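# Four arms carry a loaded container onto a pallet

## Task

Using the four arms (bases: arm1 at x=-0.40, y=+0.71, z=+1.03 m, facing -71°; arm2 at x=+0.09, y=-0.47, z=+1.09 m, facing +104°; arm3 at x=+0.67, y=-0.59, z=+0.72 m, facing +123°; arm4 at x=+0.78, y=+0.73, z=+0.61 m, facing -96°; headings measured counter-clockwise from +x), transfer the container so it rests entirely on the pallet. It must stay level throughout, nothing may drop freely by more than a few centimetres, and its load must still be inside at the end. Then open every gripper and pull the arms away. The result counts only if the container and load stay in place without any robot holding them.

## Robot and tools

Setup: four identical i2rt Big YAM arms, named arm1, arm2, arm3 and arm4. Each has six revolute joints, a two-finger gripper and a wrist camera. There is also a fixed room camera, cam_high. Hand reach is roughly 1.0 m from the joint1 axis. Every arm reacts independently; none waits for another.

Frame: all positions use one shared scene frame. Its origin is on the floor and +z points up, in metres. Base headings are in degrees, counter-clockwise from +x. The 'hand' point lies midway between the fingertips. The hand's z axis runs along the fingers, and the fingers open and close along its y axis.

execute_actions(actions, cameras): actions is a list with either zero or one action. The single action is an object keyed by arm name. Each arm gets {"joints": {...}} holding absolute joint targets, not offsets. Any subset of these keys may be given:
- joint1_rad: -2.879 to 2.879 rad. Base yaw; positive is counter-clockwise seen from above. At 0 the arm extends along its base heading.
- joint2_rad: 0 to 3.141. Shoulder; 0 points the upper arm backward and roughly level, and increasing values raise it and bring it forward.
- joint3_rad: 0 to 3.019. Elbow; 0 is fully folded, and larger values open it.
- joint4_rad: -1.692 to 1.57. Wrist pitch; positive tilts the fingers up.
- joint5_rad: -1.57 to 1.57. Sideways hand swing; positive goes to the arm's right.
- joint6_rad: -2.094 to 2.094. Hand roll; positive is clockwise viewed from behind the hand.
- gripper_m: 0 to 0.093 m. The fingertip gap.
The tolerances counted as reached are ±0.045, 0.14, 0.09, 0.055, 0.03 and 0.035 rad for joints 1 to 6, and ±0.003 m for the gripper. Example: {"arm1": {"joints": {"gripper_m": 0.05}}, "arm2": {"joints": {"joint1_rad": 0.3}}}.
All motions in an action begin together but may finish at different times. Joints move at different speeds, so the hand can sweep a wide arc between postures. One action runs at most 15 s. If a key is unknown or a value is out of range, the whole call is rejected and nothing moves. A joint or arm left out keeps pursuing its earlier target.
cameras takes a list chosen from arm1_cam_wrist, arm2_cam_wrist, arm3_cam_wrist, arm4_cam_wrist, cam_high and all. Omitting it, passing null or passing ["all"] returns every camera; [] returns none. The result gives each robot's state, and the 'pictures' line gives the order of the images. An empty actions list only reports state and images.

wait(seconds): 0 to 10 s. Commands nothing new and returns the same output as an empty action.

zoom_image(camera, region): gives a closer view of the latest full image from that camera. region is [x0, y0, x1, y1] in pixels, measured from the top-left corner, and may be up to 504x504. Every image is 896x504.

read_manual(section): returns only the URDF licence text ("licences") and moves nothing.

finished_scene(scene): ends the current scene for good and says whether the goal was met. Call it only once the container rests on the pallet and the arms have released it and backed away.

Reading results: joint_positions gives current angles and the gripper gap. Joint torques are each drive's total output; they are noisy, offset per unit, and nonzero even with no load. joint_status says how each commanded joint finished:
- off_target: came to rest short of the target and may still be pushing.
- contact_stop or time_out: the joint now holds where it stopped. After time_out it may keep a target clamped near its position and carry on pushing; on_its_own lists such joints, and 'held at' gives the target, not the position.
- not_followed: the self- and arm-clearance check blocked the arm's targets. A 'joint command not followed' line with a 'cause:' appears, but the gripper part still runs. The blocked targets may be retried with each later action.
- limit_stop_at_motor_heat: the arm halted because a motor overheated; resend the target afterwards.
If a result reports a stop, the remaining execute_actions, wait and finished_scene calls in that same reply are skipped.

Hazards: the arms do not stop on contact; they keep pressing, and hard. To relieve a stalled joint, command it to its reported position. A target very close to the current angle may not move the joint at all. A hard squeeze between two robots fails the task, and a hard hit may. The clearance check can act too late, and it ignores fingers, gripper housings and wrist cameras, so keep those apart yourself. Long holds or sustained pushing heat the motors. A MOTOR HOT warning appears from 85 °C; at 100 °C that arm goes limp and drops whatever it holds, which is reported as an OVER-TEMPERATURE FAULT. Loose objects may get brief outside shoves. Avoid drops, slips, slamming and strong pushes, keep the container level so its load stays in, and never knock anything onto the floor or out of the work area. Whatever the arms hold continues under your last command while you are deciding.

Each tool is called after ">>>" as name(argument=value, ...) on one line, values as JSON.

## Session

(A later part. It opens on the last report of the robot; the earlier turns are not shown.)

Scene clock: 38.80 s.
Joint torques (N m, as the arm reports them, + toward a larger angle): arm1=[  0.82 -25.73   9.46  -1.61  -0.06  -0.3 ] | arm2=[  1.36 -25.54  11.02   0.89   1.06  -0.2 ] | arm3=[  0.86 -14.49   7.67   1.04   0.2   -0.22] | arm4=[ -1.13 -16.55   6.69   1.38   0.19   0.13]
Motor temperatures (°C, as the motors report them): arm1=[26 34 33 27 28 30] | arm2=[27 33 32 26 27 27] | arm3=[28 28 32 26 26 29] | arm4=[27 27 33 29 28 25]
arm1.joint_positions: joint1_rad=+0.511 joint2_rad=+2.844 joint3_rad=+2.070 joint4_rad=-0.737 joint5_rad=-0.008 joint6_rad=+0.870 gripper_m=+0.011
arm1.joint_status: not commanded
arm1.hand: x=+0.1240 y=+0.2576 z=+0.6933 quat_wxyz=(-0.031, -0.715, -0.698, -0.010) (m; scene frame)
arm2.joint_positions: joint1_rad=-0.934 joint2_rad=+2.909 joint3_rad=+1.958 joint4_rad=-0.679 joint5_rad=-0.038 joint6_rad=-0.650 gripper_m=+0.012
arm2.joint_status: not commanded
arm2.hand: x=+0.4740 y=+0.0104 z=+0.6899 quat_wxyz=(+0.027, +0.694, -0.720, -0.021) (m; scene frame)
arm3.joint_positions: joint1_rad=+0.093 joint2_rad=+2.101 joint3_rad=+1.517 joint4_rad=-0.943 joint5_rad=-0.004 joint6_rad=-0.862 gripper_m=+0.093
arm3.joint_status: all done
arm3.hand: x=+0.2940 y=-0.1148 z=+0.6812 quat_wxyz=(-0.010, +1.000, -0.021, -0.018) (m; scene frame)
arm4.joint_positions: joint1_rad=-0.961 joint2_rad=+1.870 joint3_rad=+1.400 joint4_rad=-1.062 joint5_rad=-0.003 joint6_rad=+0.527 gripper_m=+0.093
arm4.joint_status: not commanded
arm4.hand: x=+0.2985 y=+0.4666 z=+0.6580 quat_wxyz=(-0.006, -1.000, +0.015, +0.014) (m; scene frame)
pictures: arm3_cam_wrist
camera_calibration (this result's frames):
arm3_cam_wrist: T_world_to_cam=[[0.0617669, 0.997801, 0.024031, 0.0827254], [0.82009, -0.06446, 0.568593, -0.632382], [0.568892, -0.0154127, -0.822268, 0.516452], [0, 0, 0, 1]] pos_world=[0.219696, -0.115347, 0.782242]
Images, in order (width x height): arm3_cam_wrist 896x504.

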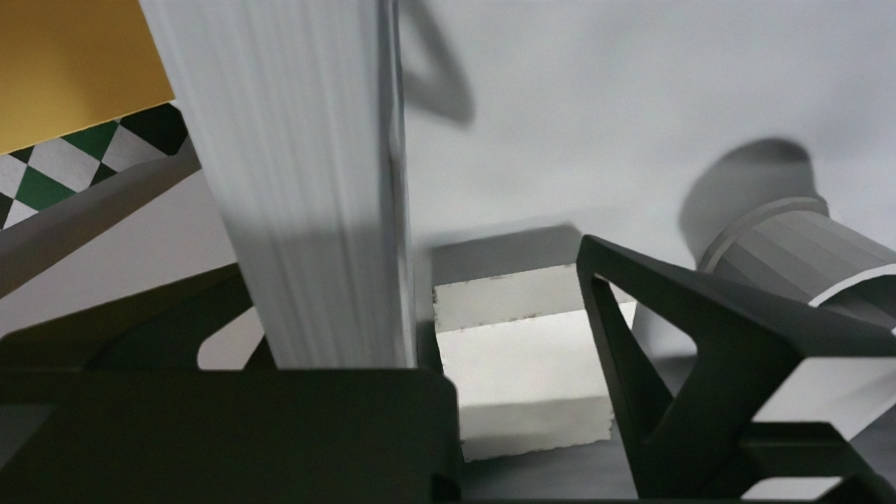

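>>> execute_actions(actions=[{"arm3":{"joints":{"joint1_rad":0.118,"joint2_rad":2.07,"joint3_rad":1.49,"joint4_rad":-0.99,"joint6_rad":-0.87}},"arm4":{"joints":{"joint1_rad":-0.947,"joint2_rad":1.87,"joint3_rad":1.46,"joint4_rad":-1.125}}}], cameras=["arm3_cam_wrist","arm4_cam_wrist"])

Scene clock: 39.73 s.
Joint torques (N m, as the arm reports them, + toward a larger angle): arm1=[  1.05 -25.76   9.46  -1.6    0.01  -0.28] | arm2=[  1.36 -25.58  10.92   0.9    0.99  -0.19] | arm3=[  1.63 -18.34   7.83  -0.51   0.1   -0.15] | arm4=[  0.39 -20.04  10.27   0.59   0.19   0.14]
Motor temperatures (°C, as the motors report them): arm1=[26 34 33 27 28 30] | arm2=[27 33 33 26 27 27] | arm3=[28 28 32 26 26 29] | arm4=[27 27 33 29 28 25]
arm1.joint_positions: joint1_rad=+0.511 joint2_rad=+2.844 joint3_rad=+2.070 joint4_rad=-0.737 joint5_rad=-0.010 joint6_rad=+0.868 gripper_m=+0.011
arm1.joint_status: not commanded
arm1.hand: x=+0.1242 y=+0.2578 z=+0.6933 quat_wxyz=(-0.031, -0.715, -0.699, -0.011) (m; scene frame)
arm2.joint_positions: joint1_rad=-0.934 joint2_rad=+2.909 joint3_rad=+1.960 joint4_rad=-0.679 joint5_rad=-0.036 joint6_rad=-0.652 gripper_m=+0.012
arm2.joint_status: not commanded
arm2.hand: x=+0.4750 y=+0.0110 z=+0.6903 quat_wxyz=(+0.026, +0.694, -0.719, -0.020) (m; scene frame)
arm3.joint_positions: joint1_rad=+0.105 joint2_rad=+2.086 joint3_rad=+1.494 joint4_rad=-0.974 joint5_rad=-0.002 joint6_rad=-0.862 gripper_m=+0.093
arm3.joint_status: all done
arm3.hand: x=+0.2987 y=-0.1311 z=+0.6826 quat_wxyz=(+0.004, +1.000, -0.015, -0.006) (m; scene frame)
arm4.joint_positions: joint1_rad=-0.960 joint2_rad=+1.870 joint3_rad=+1.419 joint4_rad=-1.118 joint5_rad=-0.003 joint6_rad=+0.527 gripper_m=+0.093
arm4.joint_status: all done
arm4.hand: x=+0.3042 y=+0.4687 z=+0.6642 quat_wxyz=(+0.003, -1.000, +0.015, -0.002) (m; scene frame)
pictures: arm3_cam_wrist, arm4_cam_wrist
camera_calibration (this result's frames):
arm3_cam_wrist: T_world_to_cam=[[0.0496655, 0.99876, -0.00339421, 0.121111], [0.805997, -0.0380725, 0.590695, -0.645505], [0.589833, -0.0320729, -0.806888, 0.495713], [0, 0, 0, 1]] pos_world=[0.221872, -0.129637, 0.781692]
arm4_cam_wrist: T_world_to_cam=[[0.018527, 0.999563, 0.0230331, -0.493606], [0.812743, -0.0284737, 0.581927, -0.614601], [0.582328, 0.00793858, -0.812915, 0.479617], [0, 0, 0, 1]] pos_world=[0.229363, 0.472083, 0.75891]
Images, in order (width x height): arm3_cam_wrist 896x504, arm4_cam_wrist 896x504.

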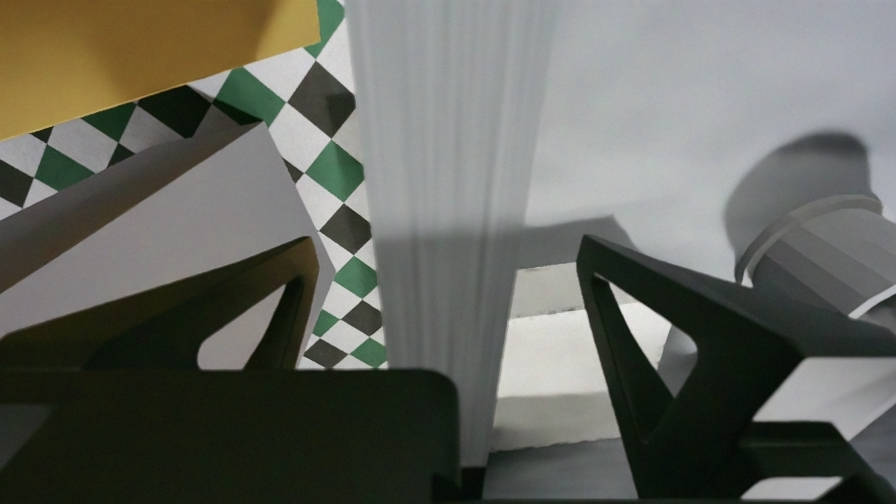

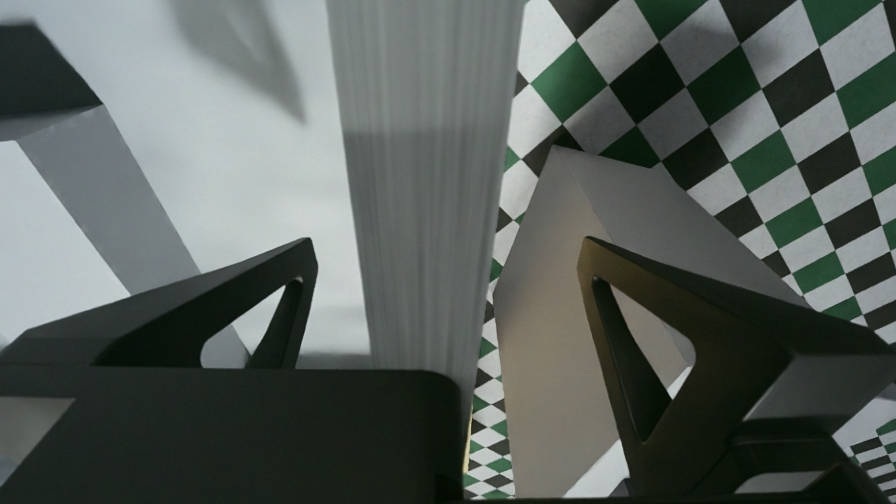

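>>> execute_actions(actions=[{"arm3":{"joints":{"gripper_m":0}},"arm4":{"joints":{"gripper_m":0}}}], cameras=["arm3_cam_wrist","arm4_cam_wrist"])

Scene clock: 40.63 s.
Joint torques (N m, as the arm reports them, + toward a larger angle): arm1=[  0.53 -25.82   9.34  -1.6    0.39  -0.23] | arm2=[  1.6  -25.66  10.69   0.93   1.02  -0.15] | arm3=[  1.64 -18.55   8.    -0.32  -0.05  -0.29] | arm4=[  0.42 -19.91   9.82   0.54   1.51  -0.2 ]
Motor temperatures (°C, as the motors report them): arm1=[26 35 34 27 28 30] | arm2=[27 33 33 26 27 27] | arm3=[28 28 32 26 26 29] | arm4=[27 27 33 29 28 25]
arm1.joint_positions: joint1_rad=+0.511 joint2_rad=+2.844 joint3_rad=+2.071 joint4_rad=-0.738 joint5_rad=-0.017 joint6_rad=+0.864 gripper_m=+0.011
arm1.joint_status: not commanded
arm1.hand: x=+0.1251 y=+0.2581 z=+0.6937 quat_wxyz=(-0.031, -0.714, -0.700, -0.014) (m; scene frame)
arm2.joint_positions: joint1_rad=-0.935 joint2_rad=+2.909 joint3_rad=+1.964 joint4_rad=-0.680 joint5_rad=-0.037 joint6_rad=-0.656 gripper_m=+0.012
arm2.joint_status: not commanded
arm2.hand: x=+0.4766 y=+0.0124 z=+0.6912 quat_wxyz=(+0.025, +0.696, -0.718, -0.021) (m; scene frame)
arm3.joint_positions: joint1_rad=+0.105 joint2_rad=+2.083 joint3_rad=+1.490 joint4_rad=-0.975 joint5_rad=+0.000 joint6_rad=-0.852 gripper_m=+0.012
arm3.joint_status: gripper_m off_target (ended at +0.012, target +0.000)
arm3.hand: x=+0.3000 y=-0.1322 z=+0.6826 quat_wxyz=(+0.005, +1.000, -0.020, -0.004) (m; scene frame)
arm4.joint_positions: joint1_rad=-0.959 joint2_rad=+1.868 joint3_rad=+1.423 joint4_rad=-1.115 joint5_rad=-0.033 joint6_rad=+0.556 gripper_m=+0.013
arm4.joint_status: gripper_m off_target (ended at +0.013, target +0.000)
arm4.hand: x=+0.3046 y=+0.4622 z=+0.6667 quat_wxyz=(-0.012, -0.999, +0.028, -0.006) (m; scene frame)
pictures: arm3_cam_wrist, arm4_cam_wrist
camera_calibration (this result's frames):
arm3_cam_wrist: T_world_to_cam=[[0.0599282, 0.998194, -0.00419693, 0.119526], [0.803642, -0.0457532, 0.593352, -0.648762], [0.592089, -0.0389314, -0.804932, 0.492058], [0, 0, 0, 1]] pos_world=[0.222868, -0.129836, 0.78152]
arm4_cam_wrist: T_world_to_cam=[[0.045957, 0.998915, -0.00747836, -0.474919], [0.807707, -0.032753, 0.588674, -0.617593], [0.587791, -0.033094, -0.808336, 0.495752], [0, 0, 0, 1]] pos_world=[0.229262, 0.470582, 0.760744]
Images, in order (width x height): arm3_cam_wrist 896x504, arm4_cam_wrist 896x504.

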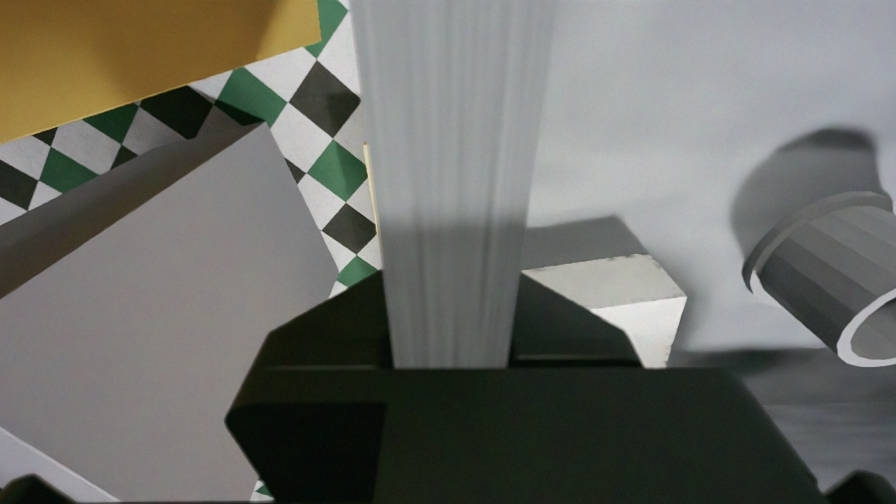

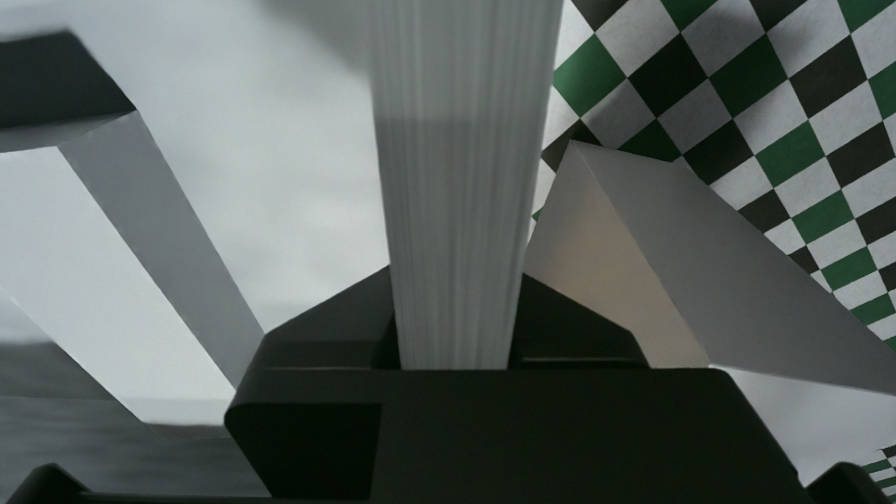

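>>> execute_actions(actions=[{"arm3":{"joints":{"joint2_rad":2.01,"joint3_rad":1.525}},"arm4":{"joints":{"joint2_rad":1.79,"joint3_rad":1.47,"joint1_rad":-0.94}},"arm1":{"joints":{"joint2_rad":2.84,"joint3_rad":2.09,"joint4_rad":-0.75}},"arm2":{"joints":{"joint2_rad":2.89,"joint3_rad":1.99,"joint1_rad":-0.935}}}], cameras=[])

>>> execute_actions(actions=[{"arm1":{"joints":{"gripper_m":0.093}},"arm2":{"joints":{"gripper_m":0.093}}}], cameras=["cam_high","arm1_cam_wrist"])

Scene clock: 41.47 s.
Joint torques (N m, as the arm reports them, + toward a larger angle): arm1=[  0.73 -23.1    6.85  -0.52   0.44  -0.25] | arm2=[  0.41 -19.99   6.82   1.     1.02  -0.14] | arm3=[  1.86 -22.6   10.77  -0.42  -0.08  -0.27] | arm4=[  0.52 -27.29  10.58   0.56   1.59  -0.18]
Motor temperatures (°C, as the motors report them): arm1=[26 35 34 27 28 30] | arm2=[27 33 33 26 27 27] | arm3=[28 28 32 26 26 29] | arm4=[27 27 33 29 28 25]
arm1.joint_positions: joint1_rad=+0.511 joint2_rad=+2.844 joint3_rad=+2.071 joint4_rad=-0.737 joint5_rad=-0.018 joint6_rad=+0.864 gripper_m=+0.011
arm1.joint_status: all done
arm1.hand: x=+0.1254 y=+0.2580 z=+0.6938 quat_wxyz=(-0.031, -0.714, -0.700, -0.015) (m; scene frame)
arm2.joint_positions: joint1_rad=-0.936 joint2_rad=+2.909 joint3_rad=+1.964 joint4_rad=-0.682 joint5_rad=-0.037 joint6_rad=-0.657 gripper_m=+0.012
arm2.joint_status: all done
arm2.hand: x=+0.4766 y=+0.0114 z=+0.6907 quat_wxyz=(+0.026, +0.695, -0.718, -0.021) (m; scene frame)
arm3.joint_positions: joint1_rad=+0.105 joint2_rad=+2.080 joint3_rad=+1.490 joint4_rad=-0.975 joint5_rad=+0.000 joint6_rad=-0.852 gripper_m=+0.012
arm3.joint_status: all done
arm3.hand: x=+0.2997 y=-0.1316 z=+0.6848 quat_wxyz=(+0.003, +1.000, -0.020, -0.005) (m; scene frame)
arm4.joint_positions: joint1_rad=-0.958 joint2_rad=+1.863 joint3_rad=+1.424 joint4_rad=-1.116 joint5_rad=-0.034 joint6_rad=+0.556 gripper_m=+0.013
arm4.joint_status: all done
arm4.hand: x=+0.3043 y=+0.4618 z=+0.6694 quat_wxyz=(-0.014, -0.999, +0.028, -0.004) (m; scene frame)
pictures: none
No camera images: the call's "cameras" was empty. Leave "cameras" out to get every camera's image.

Scene clock: 42.17 s.
Joint torques (N m, as the arm reports them, + toward a larger angle): arm1=[  0.78 -22.96   6.85  -0.39   0.17  -0.22] | arm2=[  0.3  -19.72   6.91   0.92  -0.04  -0.02] | arm3=[  1.88 -21.58  10.94  -0.3    0.01  -0.28] | arm4=[  1.3  -26.86  10.42   0.61   1.56  -0.21]
Motor temperatures (°C, as the motors report them): arm1=[26 35 34 27 28 30] | arm2=[27 33 32 26 27 27] | arm3=[28 28 32 26 26 29] | arm4=[27 27 33 29 28 25]
arm1.joint_positions: joint1_rad=+0.512 joint2_rad=+2.844 joint3_rad=+2.071 joint4_rad=-0.741 joint5_rad=-0.013 joint6_rad=+0.861 gripper_m=+0.093
arm1.joint_status: all done
arm1.hand: x=+0.1249 y=+0.2589 z=+0.6937 quat_wxyz=(-0.029, -0.712, -0.702, -0.012) (m; scene frame)
arm2.joint_positions: joint1_rad=-0.935 joint2_rad=+2.904 joint3_rad=+1.964 joint4_rad=-0.679 joint5_rad=-0.012 joint6_rad=-0.667 gripper_m=+0.093
arm2.joint_status: all done
arm2.hand: x=+0.4812 y=+0.0116 z=+0.6936 quat_wxyz=(+0.021, +0.700, -0.714, -0.009) (m; scene frame)
arm3.joint_positions: joint1_rad=+0.105 joint2_rad=+2.080 joint3_rad=+1.490 joint4_rad=-0.975 joint5_rad=+0.000 joint6_rad=-0.851 gripper_m=+0.012
arm3.joint_status: not commanded
arm3.hand: x=+0.2997 y=-0.1316 z=+0.6848 quat_wxyz=(+0.003, +1.000, -0.021, -0.005) (m; scene frame)
arm4.joint_positions: joint1_rad=-0.957 joint2_rad=+1.863 joint3_rad=+1.424 joint4_rad=-1.115 joint5_rad=-0.034 joint6_rad=+0.556 gripper_m=+0.013
arm4.joint_status: not commanded
arm4.hand: x=+0.3046 y=+0.4612 z=+0.6694 quat_wxyz=(-0.014, -1.000, +0.028, -0.004) (m; scene frame)
pictures: arm1_cam_wrist, cam_high
camera_calibration (this result's frames):
arm1_cam_wrist: T_world_to_cam=[[-0.998251, 0.0120315, -0.0578849, 0.156726], [-0.0228227, 0.824763, 0.565017, -0.59969], [0.0545393, 0.56535, -0.823046, 0.540523], [0, 0, 0, 1]] pos_world=[0.113285, 0.187132, 0.792783]
Images, in order (width x height): arm1_cam_wrist 896x504, cam_high 896x504.

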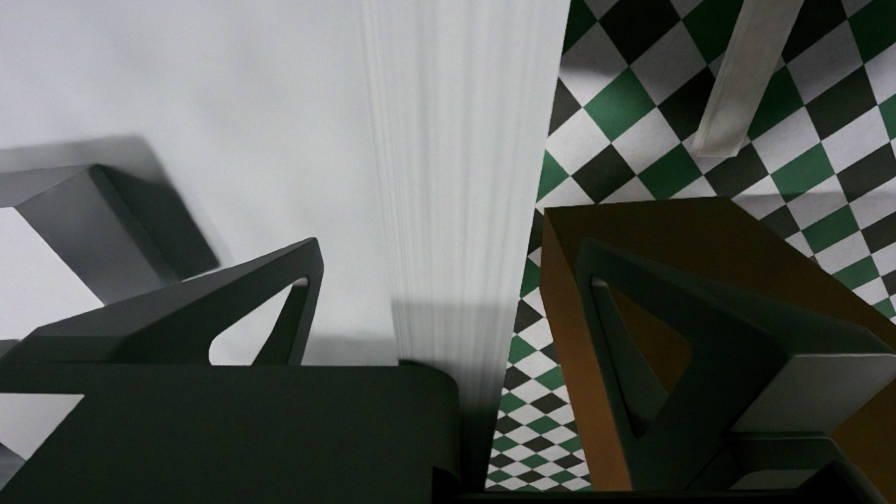

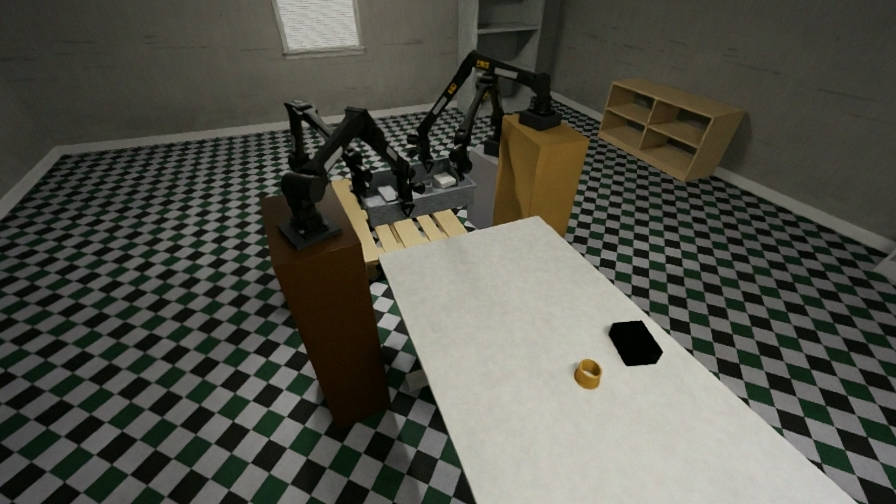

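>>> execute_actions(actions=[{"arm1":{"joints":{"joint2_rad":2.66,"joint3_rad":1.99,"joint4_rad":-0.85}},"arm2":{"joints":{"joint2_rad":2.67,"joint3_rad":1.82,"joint4_rad":-0.68}}}], cameras=[])

>>> execute_actions(actions=[{"arm1":{"joints":{"joint2_rad":1.0,"joint3_rad":1.5}},"arm2":{"joints":{"joint2_rad":1.0,"joint3_rad":1.5}}}], cameras=[])

>>> execute_actions(actions=[{"arm1":{"joints":{"joint1_rad":-0.6,"joint2_rad":0.5}},"arm2":{"joints":{"joint1_rad":0.4,"joint2_rad":0.5}},"arm3":{"joints":{"joint1_rad":-0.038,"joint2_rad":2.01,"joint3_rad":1.275,"joint4_rad":-0.744,"joint6_rad":-1.0}},"arm4":{"joints":{"joint1_rad":-0.82,"joint2_rad":1.72,"joint3_rad":1.14,"joint4_rad":-0.897,"joint6_rad":0.68}}}], cameras=["cam_high","arm3_cam_wrist"])

Scene clock: 44.20 s.
Joint torques (N m, as the arm reports them, + toward a larger angle): arm1=[  0.74 -21.43   6.56  -0.28   0.16  -0.21] | arm2=[  0.29 -17.67   6.08   0.75  -0.03  -0.01] | arm3=[  1.84 -22.49  10.84  -0.34  -0.01  -0.32] | arm4=[  0.46 -26.9   10.51   0.62   1.55  -0.19]
Motor temperatures (°C, as the motors report them): arm1=[26 35 33 27 28 30] | arm2=[27 33 32 26 27 27] | arm3=[28 29 32 26 26 29] | arm4=[27 28 33 29 28 25]
arm1.joint_positions: joint1_rad=+0.512 joint2_rad=+2.643 joint3_rad=+1.983 joint4_rad=-0.843 joint5_rad=-0.013 joint6_rad=+0.860 gripper_m=+0.093
arm1.joint_status: all done
arm1.hand: x=+0.1346 y=+0.2493 z=+0.8019 quat_wxyz=(-0.035, -0.711, -0.702, -0.012) (m; scene frame)
arm2.joint_positions: joint1_rad=-0.935 joint2_rad=+2.647 joint3_rad=+1.819 joint4_rad=-0.679 joint5_rad=-0.012 joint6_rad=-0.668 gripper_m=+0.093
arm2.joint_status: all done
arm2.hand: x=+0.5080 y=+0.0423 z=+0.8180 quat_wxyz=(-0.035, +0.700, -0.713, -0.015) (m; scene frame)
arm3.joint_positions: joint1_rad=+0.105 joint2_rad=+2.080 joint3_rad=+1.490 joint4_rad=-0.975 joint5_rad=+0.000 joint6_rad=-0.851 gripper_m=+0.012
arm3.joint_status: not commanded
arm3.hand: x=+0.2997 y=-0.1316 z=+0.6848 quat_wxyz=(+0.003, +1.000, -0.021, -0.005) (m; scene frame)
arm4.joint_positions: joint1_rad=-0.957 joint2_rad=+1.863 joint3_rad=+1.424 joint4_rad=-1.115 joint5_rad=-0.034 joint6_rad=+0.556 gripper_m=+0.013
arm4.joint_status: not commanded
arm4.hand: x=+0.3046 y=+0.4612 z=+0.6694 quat_wxyz=(-0.014, -1.000, +0.028, -0.004) (m; scene frame)
pictures: none
No camera images: the call's "cameras" was empty. Leave "cameras" out to get every camera's image.

Scene clock: 46.20 s.
Joint torques (N m, as the arm reports them, + toward a larger angle): arm1=[ 0.62 -4.59  7.75  1.14  0.09 -0.27] | arm2=[ 0.11 -2.5   8.33  2.35  0.01  0.04] | arm3=[  1.51 -22.4   11.05  -0.4   -0.01  -0.25] | arm4=[  0.62 -27.58  10.5    0.71   1.54  -0.16]
Motor temperatures (°C, as the motors report them): arm1=[26 35 33 27 28 30] | arm2=[27 33 32 26 27 27] | arm3=[28 29 32 26 26 29] | arm4=[27 28 34 29 29 25]
arm1.joint_positions: joint1_rad=+0.512 joint2_rad=+0.988 joint3_rad=+1.504 joint4_rad=-0.847 joint5_rad=-0.012 joint6_rad=+0.859 gripper_m=+0.093
arm1.joint_status: all done
arm1.hand: x=-0.0737 y=+0.4255 z=+1.6207 quat_wxyz=(-0.580, -0.578, -0.572, -0.047) (m; scene frame)
arm2.joint_positions: joint1_rad=-0.935 joint2_rad=+0.989 joint3_rad=+1.502 joint4_rad=-0.678 joint5_rad=-0.012 joint6_rad=-0.668 gripper_m=+0.093
arm2.joint_status: all done
arm2.hand: x=+0.3735 y=-0.1362 z=+1.7237 quat_wxyz=(-0.645, +0.533, -0.542, -0.078) (m; scene frame)
arm3.joint_positions: joint1_rad=+0.105 joint2_rad=+2.080 joint3_rad=+1.490 joint4_rad=-0.975 joint5_rad=+0.000 joint6_rad=-0.851 gripper_m=+0.012
arm3.joint_status: not commanded
arm3.hand: x=+0.2997 y=-0.1316 z=+0.6848 quat_wxyz=(+0.003, +1.000, -0.021, -0.005) (m; scene frame)
arm4.joint_positions: joint1_rad=-0.957 joint2_rad=+1.863 joint3_rad=+1.424 joint4_rad=-1.115 joint5_rad=-0.034 joint6_rad=+0.556 gripper_m=+0.013
arm4.joint_status: not commanded
arm4.hand: x=+0.3046 y=+0.4612 z=+0.6694 quat_wxyz=(-0.014, -1.000, +0.028, -0.004) (m; scene frame)
pictures: none
No camera images: the call's "cameras" was empty. Leave "cameras" out to get every camera's image.

Scene clock: 47.90 s.
Joint torques (N m, as the arm reports them, + toward a larger angle): arm1=[-0.51  2.93  5.44  1.15 -0.16 -0.27] | arm2=[0.59 4.4  6.03 1.97 0.03 0.05] | arm3=[  0.45 -19.6   10.61  -0.05  -0.41  -0.11] | arm4=[  0.42 -23.1    9.22   0.17   1.46  -0.02]
Motor temperatures (°C, as the motors report them): arm1=[26 34 33 27 28 30] | arm2=[27 32 32 26 27 27] | arm3=[28 29 32 26 26 29] | arm4=[27 28 34 29 29 25]
arm1.joint_positions: joint1_rad=-0.594 joint2_rad=+0.504 joint3_rad=+1.500 joint4_rad=-0.847 joint5_rad=-0.008 joint6_rad=+0.859 gripper_m=+0.093
arm1.joint_status: all done
arm1.hand: x=-0.4455 y=+0.5438 z=+1.7558 quat_wxyz=(-0.671, -0.638, -0.147, +0.349) (m; scene frame)
arm2.joint_positions: joint1_rad=+0.393 joint2_rad=+0.510 joint3_rad=+1.495 joint4_rad=-0.678 joint5_rad=-0.011 joint6_rad=-0.669 gripper_m=+0.093
arm2.joint_status: all done
arm2.hand: x=-0.0106 y=-0.3486 z=+1.8578 quat_wxyz=(-0.580, +0.581, -0.069, -0.566) (m; scene frame)
arm3.joint_positions: joint1_rad=-0.039 joint2_rad=+2.066 joint3_rad=+1.226 joint4_rad=-0.737 joint5_rad=+0.007 joint6_rad=-0.997 gripper_m=+0.012
arm3.joint_status: all done
arm3.hand: x=+0.4047 y=-0.1439 z=+0.6156 quat_wxyz=(+0.006, +1.000, -0.020, +0.002) (m; scene frame)
arm4.joint_positions: joint1_rad=-0.831 joint2_rad=+1.790 joint3_rad=+1.099 joint4_rad=-0.880 joint5_rad=-0.031 joint6_rad=+0.681 gripper_m=+0.014
arm4.joint_status: all done
arm4.hand: x=+0.4075 y=+0.4516 z=+0.6008 quat_wxyz=(-0.008, -1.000, +0.027, -0.012) (m; scene frame)
pictures: arm3_cam_wrist, cam_high
camera_calibration (this result's frames):
arm3_cam_wrist: T_world_to_cam=[[0.05869, 0.998254, -0.00659243, 0.126683], [0.797036, -0.0428815, 0.602408, -0.696118], [0.601073, -0.0406097, -0.798161, 0.367586], [0, 0, 0, 1]] pos_world=[0.32645, -0.141385, 0.713575]
Images, in order (width x height): arm3_cam_wrist 896x504, cam_high 896x504.

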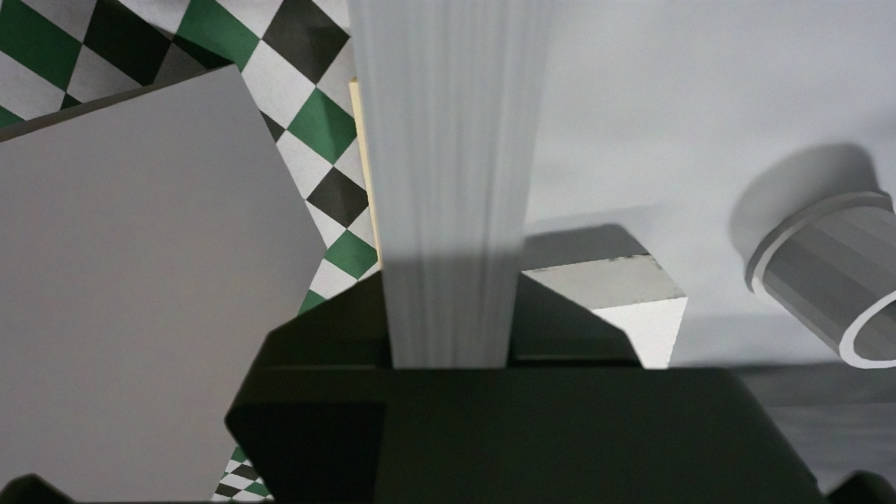

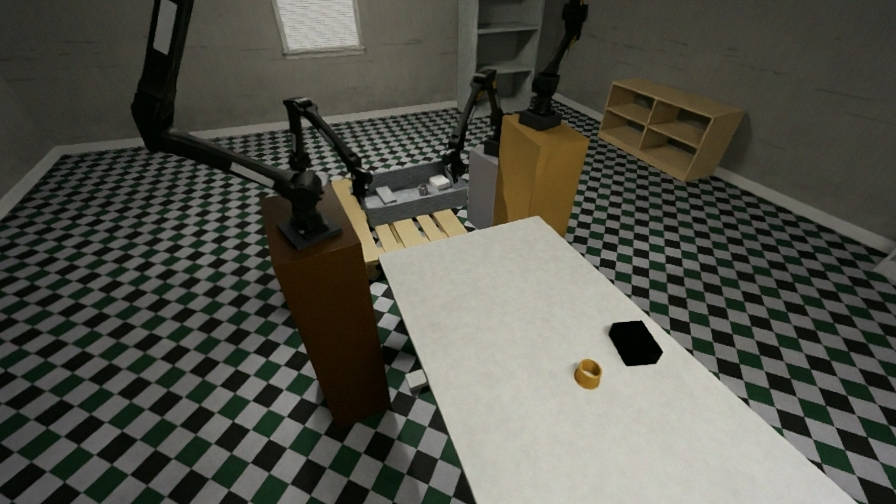

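>>> execute_actions(actions=[{"arm3":{"joints":{"joint1_rad":-0.208,"joint2_rad":2.145,"joint3_rad":1.13,"joint4_rad":-0.468,"joint6_rad":-1.17}},"arm4":{"joints":{"joint1_rad":-0.65,"joint2_rad":1.785,"joint3_rad":0.89,"joint4_rad":-0.582,"joint5_rad":-0.015,"joint6_rad":0.85}}}], cameras=[])

>>> execute_actions(actions=[{"arm3":{"joints":{"joint1_rad":-0.416,"joint2_rad":2.35,"joint3_rad":1.095,"joint4_rad":-0.236,"joint6_rad":-1.38}},"arm4":{"joints":{"joint1_rad":-0.418,"joint2_rad":1.99,"joint3_rad":0.745,"joint4_rad":-0.248,"joint6_rad":1.085}}}], cameras=["cam_high"])

Scene clock: 49.43 s.
Joint torques (N m, as the arm reports them, + toward a larger angle): arm1=[-0.45  2.86  5.51  1.13 -0.16 -0.28] | arm2=[0.65 4.41 6.01 2.04 0.03 0.04] | arm3=[  0.97 -18.25   8.09  -0.14  -0.38  -0.24] | arm4=[  0.62 -18.81   8.75   0.68   0.49  -0.1 ]
Motor temperatures (°C, as the motors report them): arm1=[26 34 33 27 28 30] | arm2=[27 32 32 26 27 27] | arm3=[28 30 32 26 26 29] | arm4=[27 28 34 29 29 25]
arm1.joint_positions: joint1_rad=-0.594 joint2_rad=+0.504 joint3_rad=+1.500 joint4_rad=-0.847 joint5_rad=-0.008 joint6_rad=+0.859 gripper_m=+0.093
arm1.joint_status: not commanded
arm1.hand: x=-0.4455 y=+0.5438 z=+1.7558 quat_wxyz=(-0.671, -0.638, -0.147, +0.349) (m; scene frame)
arm2.joint_positions: joint1_rad=+0.393 joint2_rad=+0.510 joint3_rad=+1.495 joint4_rad=-0.678 joint5_rad=-0.011 joint6_rad=-0.669 gripper_m=+0.093
arm2.joint_status: not commanded
arm2.hand: x=-0.0106 y=-0.3486 z=+1.8578 quat_wxyz=(-0.580, +0.581, -0.069, -0.566) (m; scene frame)
arm3.joint_positions: joint1_rad=-0.208 joint2_rad=+2.196 joint3_rad=+1.086 joint4_rad=-0.461 joint5_rad=+0.007 joint6_rad=-1.155 gripper_m=+0.012
arm3.joint_status: all done
arm3.hand: x=+0.4996 y=-0.1511 z=+0.5235 quat_wxyz=(+0.005, +1.000, -0.026, +0.000) (m; scene frame)
arm4.joint_positions: joint1_rad=-0.665 joint2_rad=+1.826 joint3_rad=+0.831 joint4_rad=-0.576 joint5_rad=-0.024 joint6_rad=+0.859 gripper_m=+0.013
arm4.joint_status: all done
arm4.hand: x=+0.5096 y=+0.4477 z=+0.5190 quat_wxyz=(-0.004, -0.999, +0.033, -0.011) (m; scene frame)
pictures: none
No camera images: the call's "cameras" was empty. Leave "cameras" out to get every camera's image.

Scene clock: 50.63 s.
Joint torques (N m, as the arm reports them, + toward a larger angle): arm1=[-0.48  3.03  5.52  1.14 -0.16 -0.28] | arm2=[0.58 4.39 6.02 2.06 0.03 0.04] | arm3=[  1.42 -18.62   5.49  -0.36  -0.3   -0.15] | arm4=[  0.12 -18.88   5.01   0.71   0.16  -0.13]
Motor temperatures (°C, as the motors report them): arm1=[26 33 33 27 28 30] | arm2=[27 32 31 26 27 27] | arm3=[28 30 32 26 26 29] | arm4=[27 28 34 29 29 25]
arm1.joint_positions: joint1_rad=-0.594 joint2_rad=+0.504 joint3_rad=+1.500 joint4_rad=-0.847 joint5_rad=-0.008 joint6_rad=+0.859 gripper_m=+0.093
arm1.joint_status: not commanded
arm1.hand: x=-0.4455 y=+0.5438 z=+1.7558 quat_wxyz=(-0.671, -0.638, -0.147, +0.349) (m; scene frame)
arm2.joint_positions: joint1_rad=+0.393 joint2_rad=+0.510 joint3_rad=+1.495 joint4_rad=-0.678 joint5_rad=-0.011 joint6_rad=-0.669 gripper_m=+0.093
arm2.joint_status: not commanded
arm2.hand: x=-0.0106 y=-0.3486 z=+1.8578 quat_wxyz=(-0.580, +0.581, -0.069, -0.566) (m; scene frame)
arm3.joint_positions: joint1_rad=-0.423 joint2_rad=+2.415 joint3_rad=+1.057 joint4_rad=-0.225 joint5_rad=+0.004 joint6_rad=-1.374 gripper_m=+0.013
arm3.joint_status: all done
arm3.hand: x=+0.6017 y=-0.1670 z=+0.4255 quat_wxyz=(+0.011, +1.000, -0.023, +0.000) (m; scene frame)
arm4.joint_positions: joint1_rad=-0.425 joint2_rad=+2.039 joint3_rad=+0.703 joint4_rad=-0.246 joint5_rad=-0.015 joint6_rad=+1.094 gripper_m=+0.013
arm4.joint_status: all done
arm4.hand: x=+0.6099 y=+0.4371 z=+0.4260 quat_wxyz=(+0.006, -0.999, +0.031, -0.012) (m; scene frame)
pictures: cam_high
Images, in order (width x height): cam_high 896x504.

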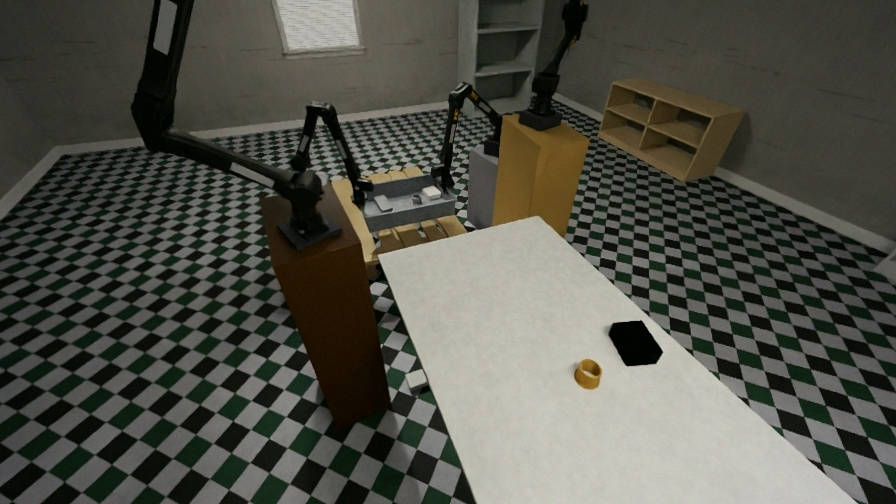

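>>> execute_actions(actions=[{"arm3":{"joints":{"joint1_rad":-0.60,"joint2_rad":2.565,"joint3_rad":1.19,"joint4_rad":-0.09,"joint6_rad":-1.565}},"arm4":{"joints":{"joint1_rad":-0.19,"joint2_rad":2.28,"joint3_rad":0.765,"joint4_rad":0.02,"joint5_rad":0,"joint6_rad":1.32}}}], cameras=[])

>>> execute_actions(actions=[{"arm3":{"joints":{"joint2_rad":2.78,"joint3_rad":1.345,"joint4_rad":-0.041}},"arm4":{"joints":{"joint2_rad":2.535,"joint3_rad":0.885,"joint4_rad":0.144}}}])

Scene clock: 51.97 s.
Joint torques (N m, as the arm reports them, + toward a larger angle): arm1=[-0.55  3.09  5.52  1.13 -0.16 -0.28] | arm2=[0.61 4.4  6.02 2.03 0.03 0.04] | arm3=[  1.61 -19.01   5.03  -0.01   0.23  -0.07] | arm4=[ -1.   -18.47   2.64   0.56   0.24  -0.07]
Motor temperatures (°C, as the motors report them): arm1=[26 33 33 27 28 30] | arm2=[27 31 31 26 27 27] | arm3=[28 30 32 26 26 29] | arm4=[27 28 33 29 29 25]
arm1.joint_positions: joint1_rad=-0.594 joint2_rad=+0.504 joint3_rad=+1.500 joint4_rad=-0.847 joint5_rad=-0.008 joint6_rad=+0.859 gripper_m=+0.093
arm1.joint_status: not commanded
arm1.hand: x=-0.4455 y=+0.5438 z=+1.7558 quat_wxyz=(-0.671, -0.638, -0.147, +0.349) (m; scene frame)
arm2.joint_positions: joint1_rad=+0.393 joint2_rad=+0.510 joint3_rad=+1.495 joint4_rad=-0.678 joint5_rad=-0.011 joint6_rad=-0.669 gripper_m=+0.093
arm2.joint_status: not commanded
arm2.hand: x=-0.0106 y=-0.3486 z=+1.8578 quat_wxyz=(-0.580, +0.581, -0.069, -0.566) (m; scene frame)
arm3.joint_positions: joint1_rad=-0.615 joint2_rad=+2.633 joint3_rad=+1.142 joint4_rad=-0.088 joint5_rad=-0.005 joint6_rad=-1.567 gripper_m=+0.013
arm3.joint_status: all done
arm3.hand: x=+0.6807 y=-0.1779 z=+0.3417 quat_wxyz=(+0.010, +1.000, -0.022, -0.006) (m; scene frame)
arm4.joint_positions: joint1_rad=-0.190 joint2_rad=+2.324 joint3_rad=+0.725 joint4_rad=+0.024 joint5_rad=-0.003 joint6_rad=+1.327 gripper_m=+0.013
arm4.joint_status: all done
arm4.hand: x=+0.6876 y=+0.4263 z=+0.3385 quat_wxyz=(+0.006, -1.000, +0.029, -0.005) (m; scene frame)
pictures: none
No camera images: the call's "cameras" was empty. Leave "cameras" out to get every camera's image.

Scene clock: 52.97 s.
Joint torques (N m, as the arm reports them, + toward a larger angle): arm1=[-0.5   3.12  5.52  1.12 -0.16 -0.28] | arm2=[0.58 4.4  6.02 2.06 0.02 0.04] | arm3=[  1.53 -20.09   3.96   0.07   0.32  -0.1 ] | arm4=[ -0.45 -20.74   0.38   0.79   0.26  -0.05]
Motor temperatures (°C, as the motors report them): arm1=[26 33 33 27 28 30] | arm2=[27 31 31 26 27 27] | arm3=[28 30 32 26 26 29] | arm4=[27 28 33 29 29 25]
arm1.joint_positions: joint1_rad=-0.594 joint2_rad=+0.504 joint3_rad=+1.500 joint4_rad=-0.847 joint5_rad=-0.008 joint6_rad=+0.859 gripper_m=+0.093
arm1.joint_status: not commanded
arm1.hand: x=-0.4455 y=+0.5438 z=+1.7558 quat_wxyz=(-0.671, -0.638, -0.147, +0.349) (m; scene frame)
arm2.joint_positions: joint1_rad=+0.393 joint2_rad=+0.510 joint3_rad=+1.495 joint4_rad=-0.678 joint5_rad=-0.011 joint6_rad=-0.669 gripper_m=+0.093
arm2.joint_status: not commanded
arm2.hand: x=-0.0106 y=-0.3486 z=+1.8578 quat_wxyz=(-0.580, +0.581, -0.069, -0.566) (m; scene frame)
arm3.joint_positions: joint1_rad=-0.614 joint2_rad=+2.852 joint3_rad=+1.305 joint4_rad=-0.037 joint5_rad=-0.007 joint6_rad=-1.567 gripper_m=+0.013
arm3.joint_status: all done
arm3.hand: x=+0.6796 y=-0.1827 z=+0.2589 quat_wxyz=(+0.012, +1.000, -0.022, -0.007) (m; scene frame)
arm4.joint_positions: joint1_rad=-0.191 joint2_rad=+2.585 joint3_rad=+0.867 joint4_rad=+0.148 joint5_rad=-0.003 joint6_rad=+1.325 gripper_m=+0.013
arm4.joint_status: all done
arm4.hand: x=+0.6862 y=+0.4230 z=+0.2548 quat_wxyz=(+0.004, -1.000, +0.029, -0.004) (m; scene frame)
pictures: arm1_cam_wrist, arm2_cam_wrist, arm3_cam_wrist, arm4_cam_wrist, cam_high
camera_calibration (this result's frames):
arm1_cam_wrist: T_world_to_cam=[[-0.656845, 0.0586398, -0.751742, 0.990365], [0.722476, 0.334319, -0.605194, 1.20563], [0.215833, -0.940634, -0.261961, 1.19041], [0, 0, 0, 1]] pos_world=[-0.47745, 0.658598, 1.78598]
arm2_cam_wrist: T_world_to_cam=[[0.735394, 0.320937, 0.596821, -0.990491], [0.621339, 0.0321303, -0.782883, 1.47636], [-0.270432, 0.946555, -0.175782, 0.775489], [0, 0, 0, 1]] pos_world=[0.0207957, -0.463594, 1.88328]
arm3_cam_wrist: T_world_to_cam=[[0.0636662, 0.997774, -0.019843, 0.146815], [0.806793, -0.0397565, 0.589496, -0.704761], [0.587395, -0.0535401, -0.807528, -0.0745341], [0, 0, 0, 1]] pos_world=[0.603029, -0.178498, 0.358178]
arm4_cam_wrist: T_world_to_cam=[[0.0474437, 0.998545, 0.0256189, -0.465668], [0.810155, -0.0534701, 0.583773, -0.676325], [0.584293, -0.00694101, -0.811513, -0.0706553], [0, 0, 0, 1]] pos_world=[0.611304, 0.428337, 0.349412]
Images, in order (width x height): arm1_cam_wrist 896x504, arm2_cam_wrist 896x504, arm3_cam_wrist 896x504, arm4_cam_wrist 896x504, cam_high 896x504.

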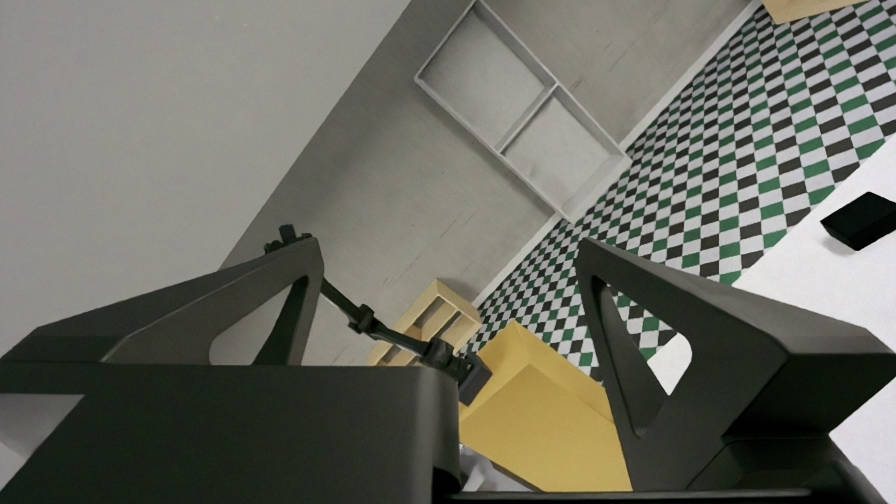

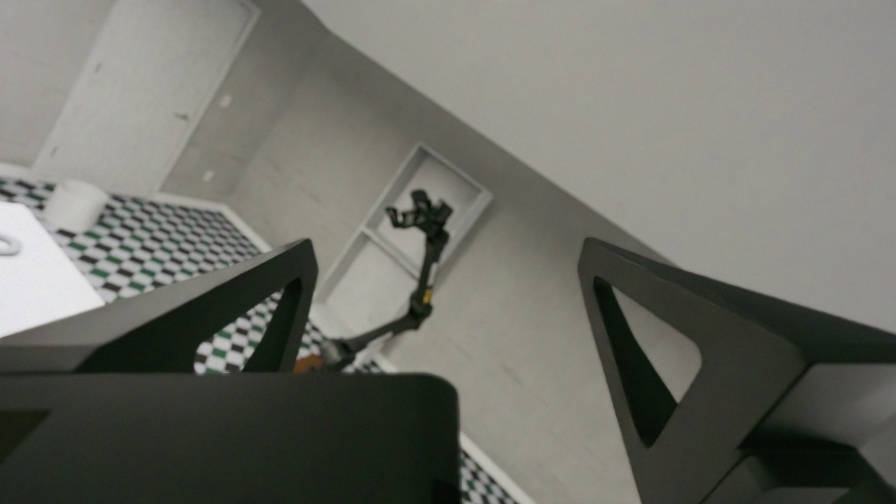

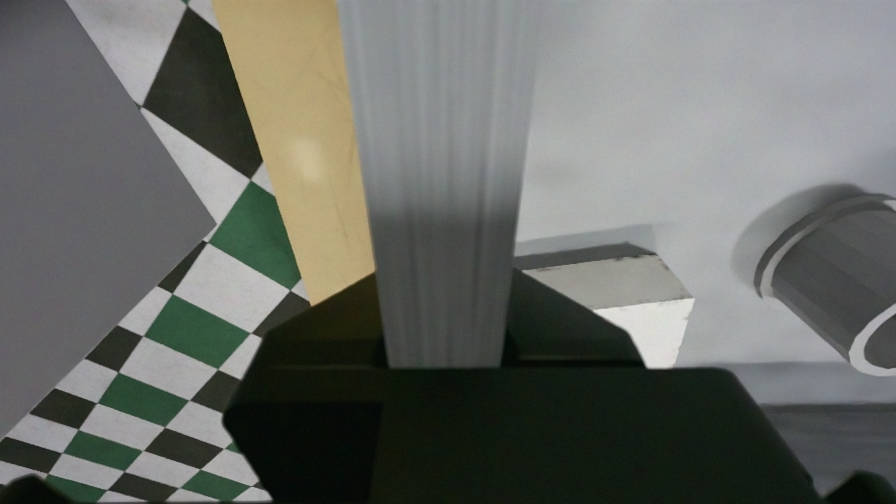

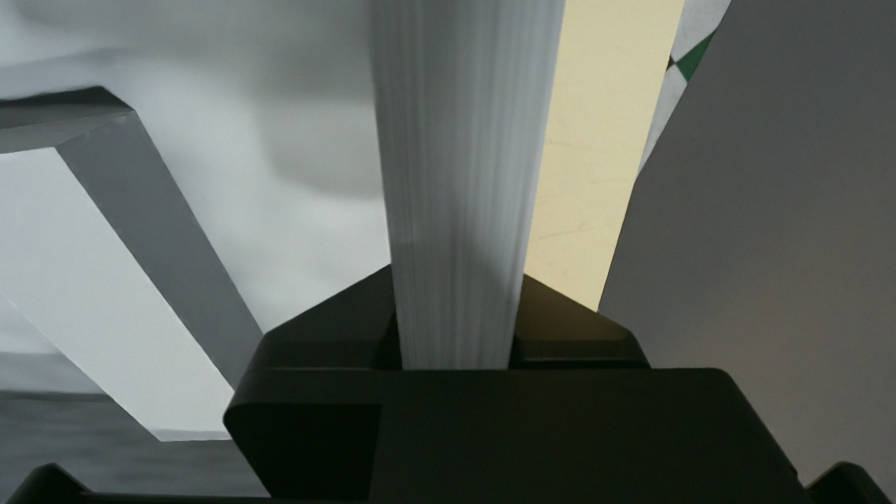

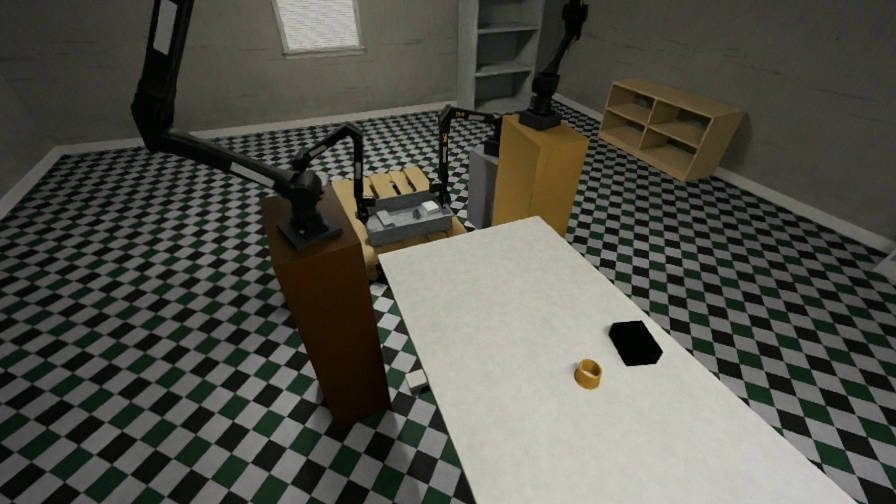

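>>> execute_actions(actions=[{"arm3":{"joints":{"joint2_rad":2.90,"joint3_rad":1.465,"joint4_rad":-0.033}},"arm4":{"joints":{"joint2_rad":2.66,"joint3_rad":0.97,"joint4_rad":0.186}}}], cameras=["arm4_cam_wrist"])

Scene clock: 54.07 s.
Joint torques (N m, as the arm reports them, + toward a larger angle): arm1=[-0.49  3.04  5.5   1.14 -0.16 -0.28] | arm2=[0.55 4.41 6.04 2.05 0.03 0.05] | arm3=[  1.86 -20.61   4.27   0.09   0.3   -0.08] | arm4=[ -0.27 -21.4   -0.11   0.81   0.17  -0.06]
Motor temperatures (°C, as the motors report them): arm1=[26 33 33 27 28 30] | arm2=[27 31 31 26 27 27] | arm3=[28 30 32 26 26 29] | arm4=[27 28 33 29 29 25]
arm1.joint_positions: joint1_rad=-0.594 joint2_rad=+0.504 joint3_rad=+1.500 joint4_rad=-0.847 joint5_rad=-0.008 joint6_rad=+0.859 gripper_m=+0.093
arm1.joint_status: not commanded
arm1.hand: x=-0.4455 y=+0.5438 z=+1.7558 quat_wxyz=(-0.671, -0.638, -0.147, +0.349) (m; scene frame)
arm2.joint_positions: joint1_rad=+0.393 joint2_rad=+0.510 joint3_rad=+1.495 joint4_rad=-0.678 joint5_rad=-0.011 joint6_rad=-0.669 gripper_m=+0.093
arm2.joint_status: not commanded
arm2.hand: x=-0.0106 y=-0.3486 z=+1.8578 quat_wxyz=(-0.580, +0.581, -0.069, -0.566) (m; scene frame)
arm3.joint_positions: joint1_rad=-0.614 joint2_rad=+2.971 joint3_rad=+1.422 joint4_rad=-0.032 joint5_rad=-0.007 joint6_rad=-1.567 gripper_m=+0.013
arm3.joint_status: all done
arm3.hand: x=+0.6794 y=-0.1808 z=+0.2129 quat_wxyz=(+0.011, +1.000, -0.023, -0.007) (m; scene frame)
arm4.joint_positions: joint1_rad=-0.191 joint2_rad=+2.715 joint3_rad=+0.954 joint4_rad=+0.189 joint5_rad=-0.002 joint6_rad=+1.325 gripper_m=+0.013
arm4.joint_status: all done
arm4.hand: x=+0.6866 y=+0.4246 z=+0.2103 quat_wxyz=(+0.005, -1.000, +0.029, -0.004) (m; scene frame)
pictures: arm4_cam_wrist
camera_calibration (this result's frames):
arm4_cam_wrist: T_world_to_cam=[[0.0478104, 0.998476, 0.0275618, -0.466794], [0.810015, -0.0549023, 0.583833, -0.64989], [0.584457, -0.00558778, -0.811406, -0.107743], [0, 0, 0, 1]] pos_world=[0.611709, 0.4298, 0.304869]
Images, in order (width x height): arm4_cam_wrist 896x504.

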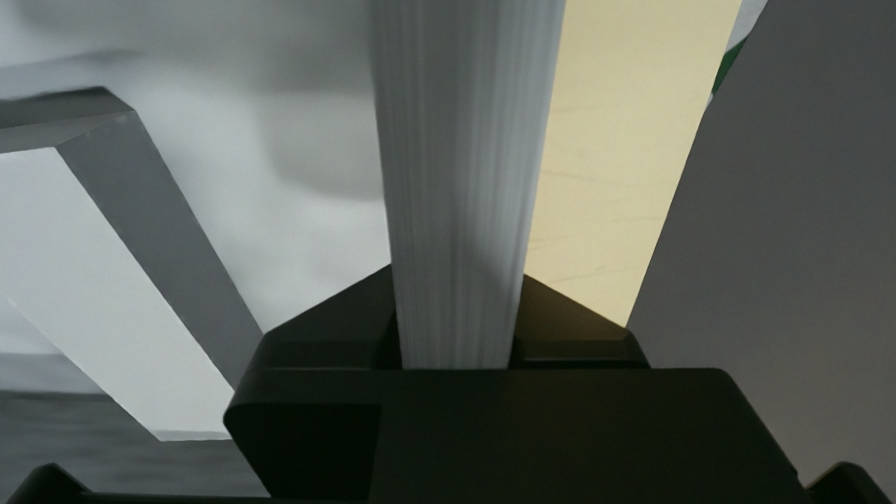

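>>> execute_actions(actions=[{"arm3":{"joints":{"joint2_rad":3.01,"joint3_rad":1.575,"joint4_rad":-0.035}},"arm4":{"joints":{"joint2_rad":2.775,"joint3_rad":1.05,"joint4_rad":0.22}}}], cameras=[])

Scene clock: 56.03 s.
Joint torques (N m, as the arm reports them, + toward a larger angle): arm1=[-0.52  3.15  5.51  1.13 -0.16 -0.28] | arm2=[0.58 4.45 6.03 2.04 0.03 0.04] | arm3=[  0.98 -14.59   9.64  -0.04   0.25  -0.07] | arm4=[ -0.13 -12.55   4.46   1.71   0.24  -0.05]
Motor temperatures (°C, as the motors report them): arm1=[26 32 33 27 28 30] | arm2=[27 31 31 26 27 27] | arm3=[28 30 32 26 26 29] | arm4=[27 28 33 29 28 25]
arm1.joint_positions: joint1_rad=-0.594 joint2_rad=+0.504 joint3_rad=+1.500 joint4_rad=-0.847 joint5_rad=-0.008 joint6_rad=+0.859 gripper_m=+0.093
arm1.joint_status: not commanded
arm1.hand: x=-0.4455 y=+0.5438 z=+1.7558 quat_wxyz=(-0.671, -0.638, -0.147, +0.349) (m; scene frame)
arm2.joint_positions: joint1_rad=+0.393 joint2_rad=+0.510 joint3_rad=+1.495 joint4_rad=-0.678 joint5_rad=-0.011 joint6_rad=-0.669 gripper_m=+0.093
arm2.joint_status: not commanded
arm2.hand: x=-0.0106 y=-0.3486 z=+1.8578 quat_wxyz=(-0.580, +0.581, -0.069, -0.566) (m; scene frame)
arm3.joint_positions: joint1_rad=-0.614 joint2_rad=+3.014 joint3_rad=+1.464 joint4_rad=-0.033 joint5_rad=-0.006 joint6_rad=-1.567 gripper_m=+0.013
arm3.joint_status: joint3_rad time_out (moved +0.042 of +0.153); the others done
arm3.on_its_own: joint3_rad reads +1.464 and still pushes toward +1.575 since a time_out
arm3.hand: x=+0.6793 y=-0.1823 z=+0.1966 quat_wxyz=(+0.012, +1.000, -0.022, -0.006) (m; scene frame)
arm4.joint_positions: joint1_rad=-0.192 joint2_rad=+2.737 joint3_rad=+0.970 joint4_rad=+0.200 joint5_rad=-0.003 joint6_rad=+1.325 gripper_m=+0.013
arm4.joint_status: all done
arm4.hand: x=+0.6863 y=+0.4239 z=+0.2023 quat_wxyz=(+0.002, -1.000, +0.030, -0.003) (m; scene frame)
pictures: none
No camera images: the call's "cameras" was empty. Leave "cameras" out to get every camera's image.


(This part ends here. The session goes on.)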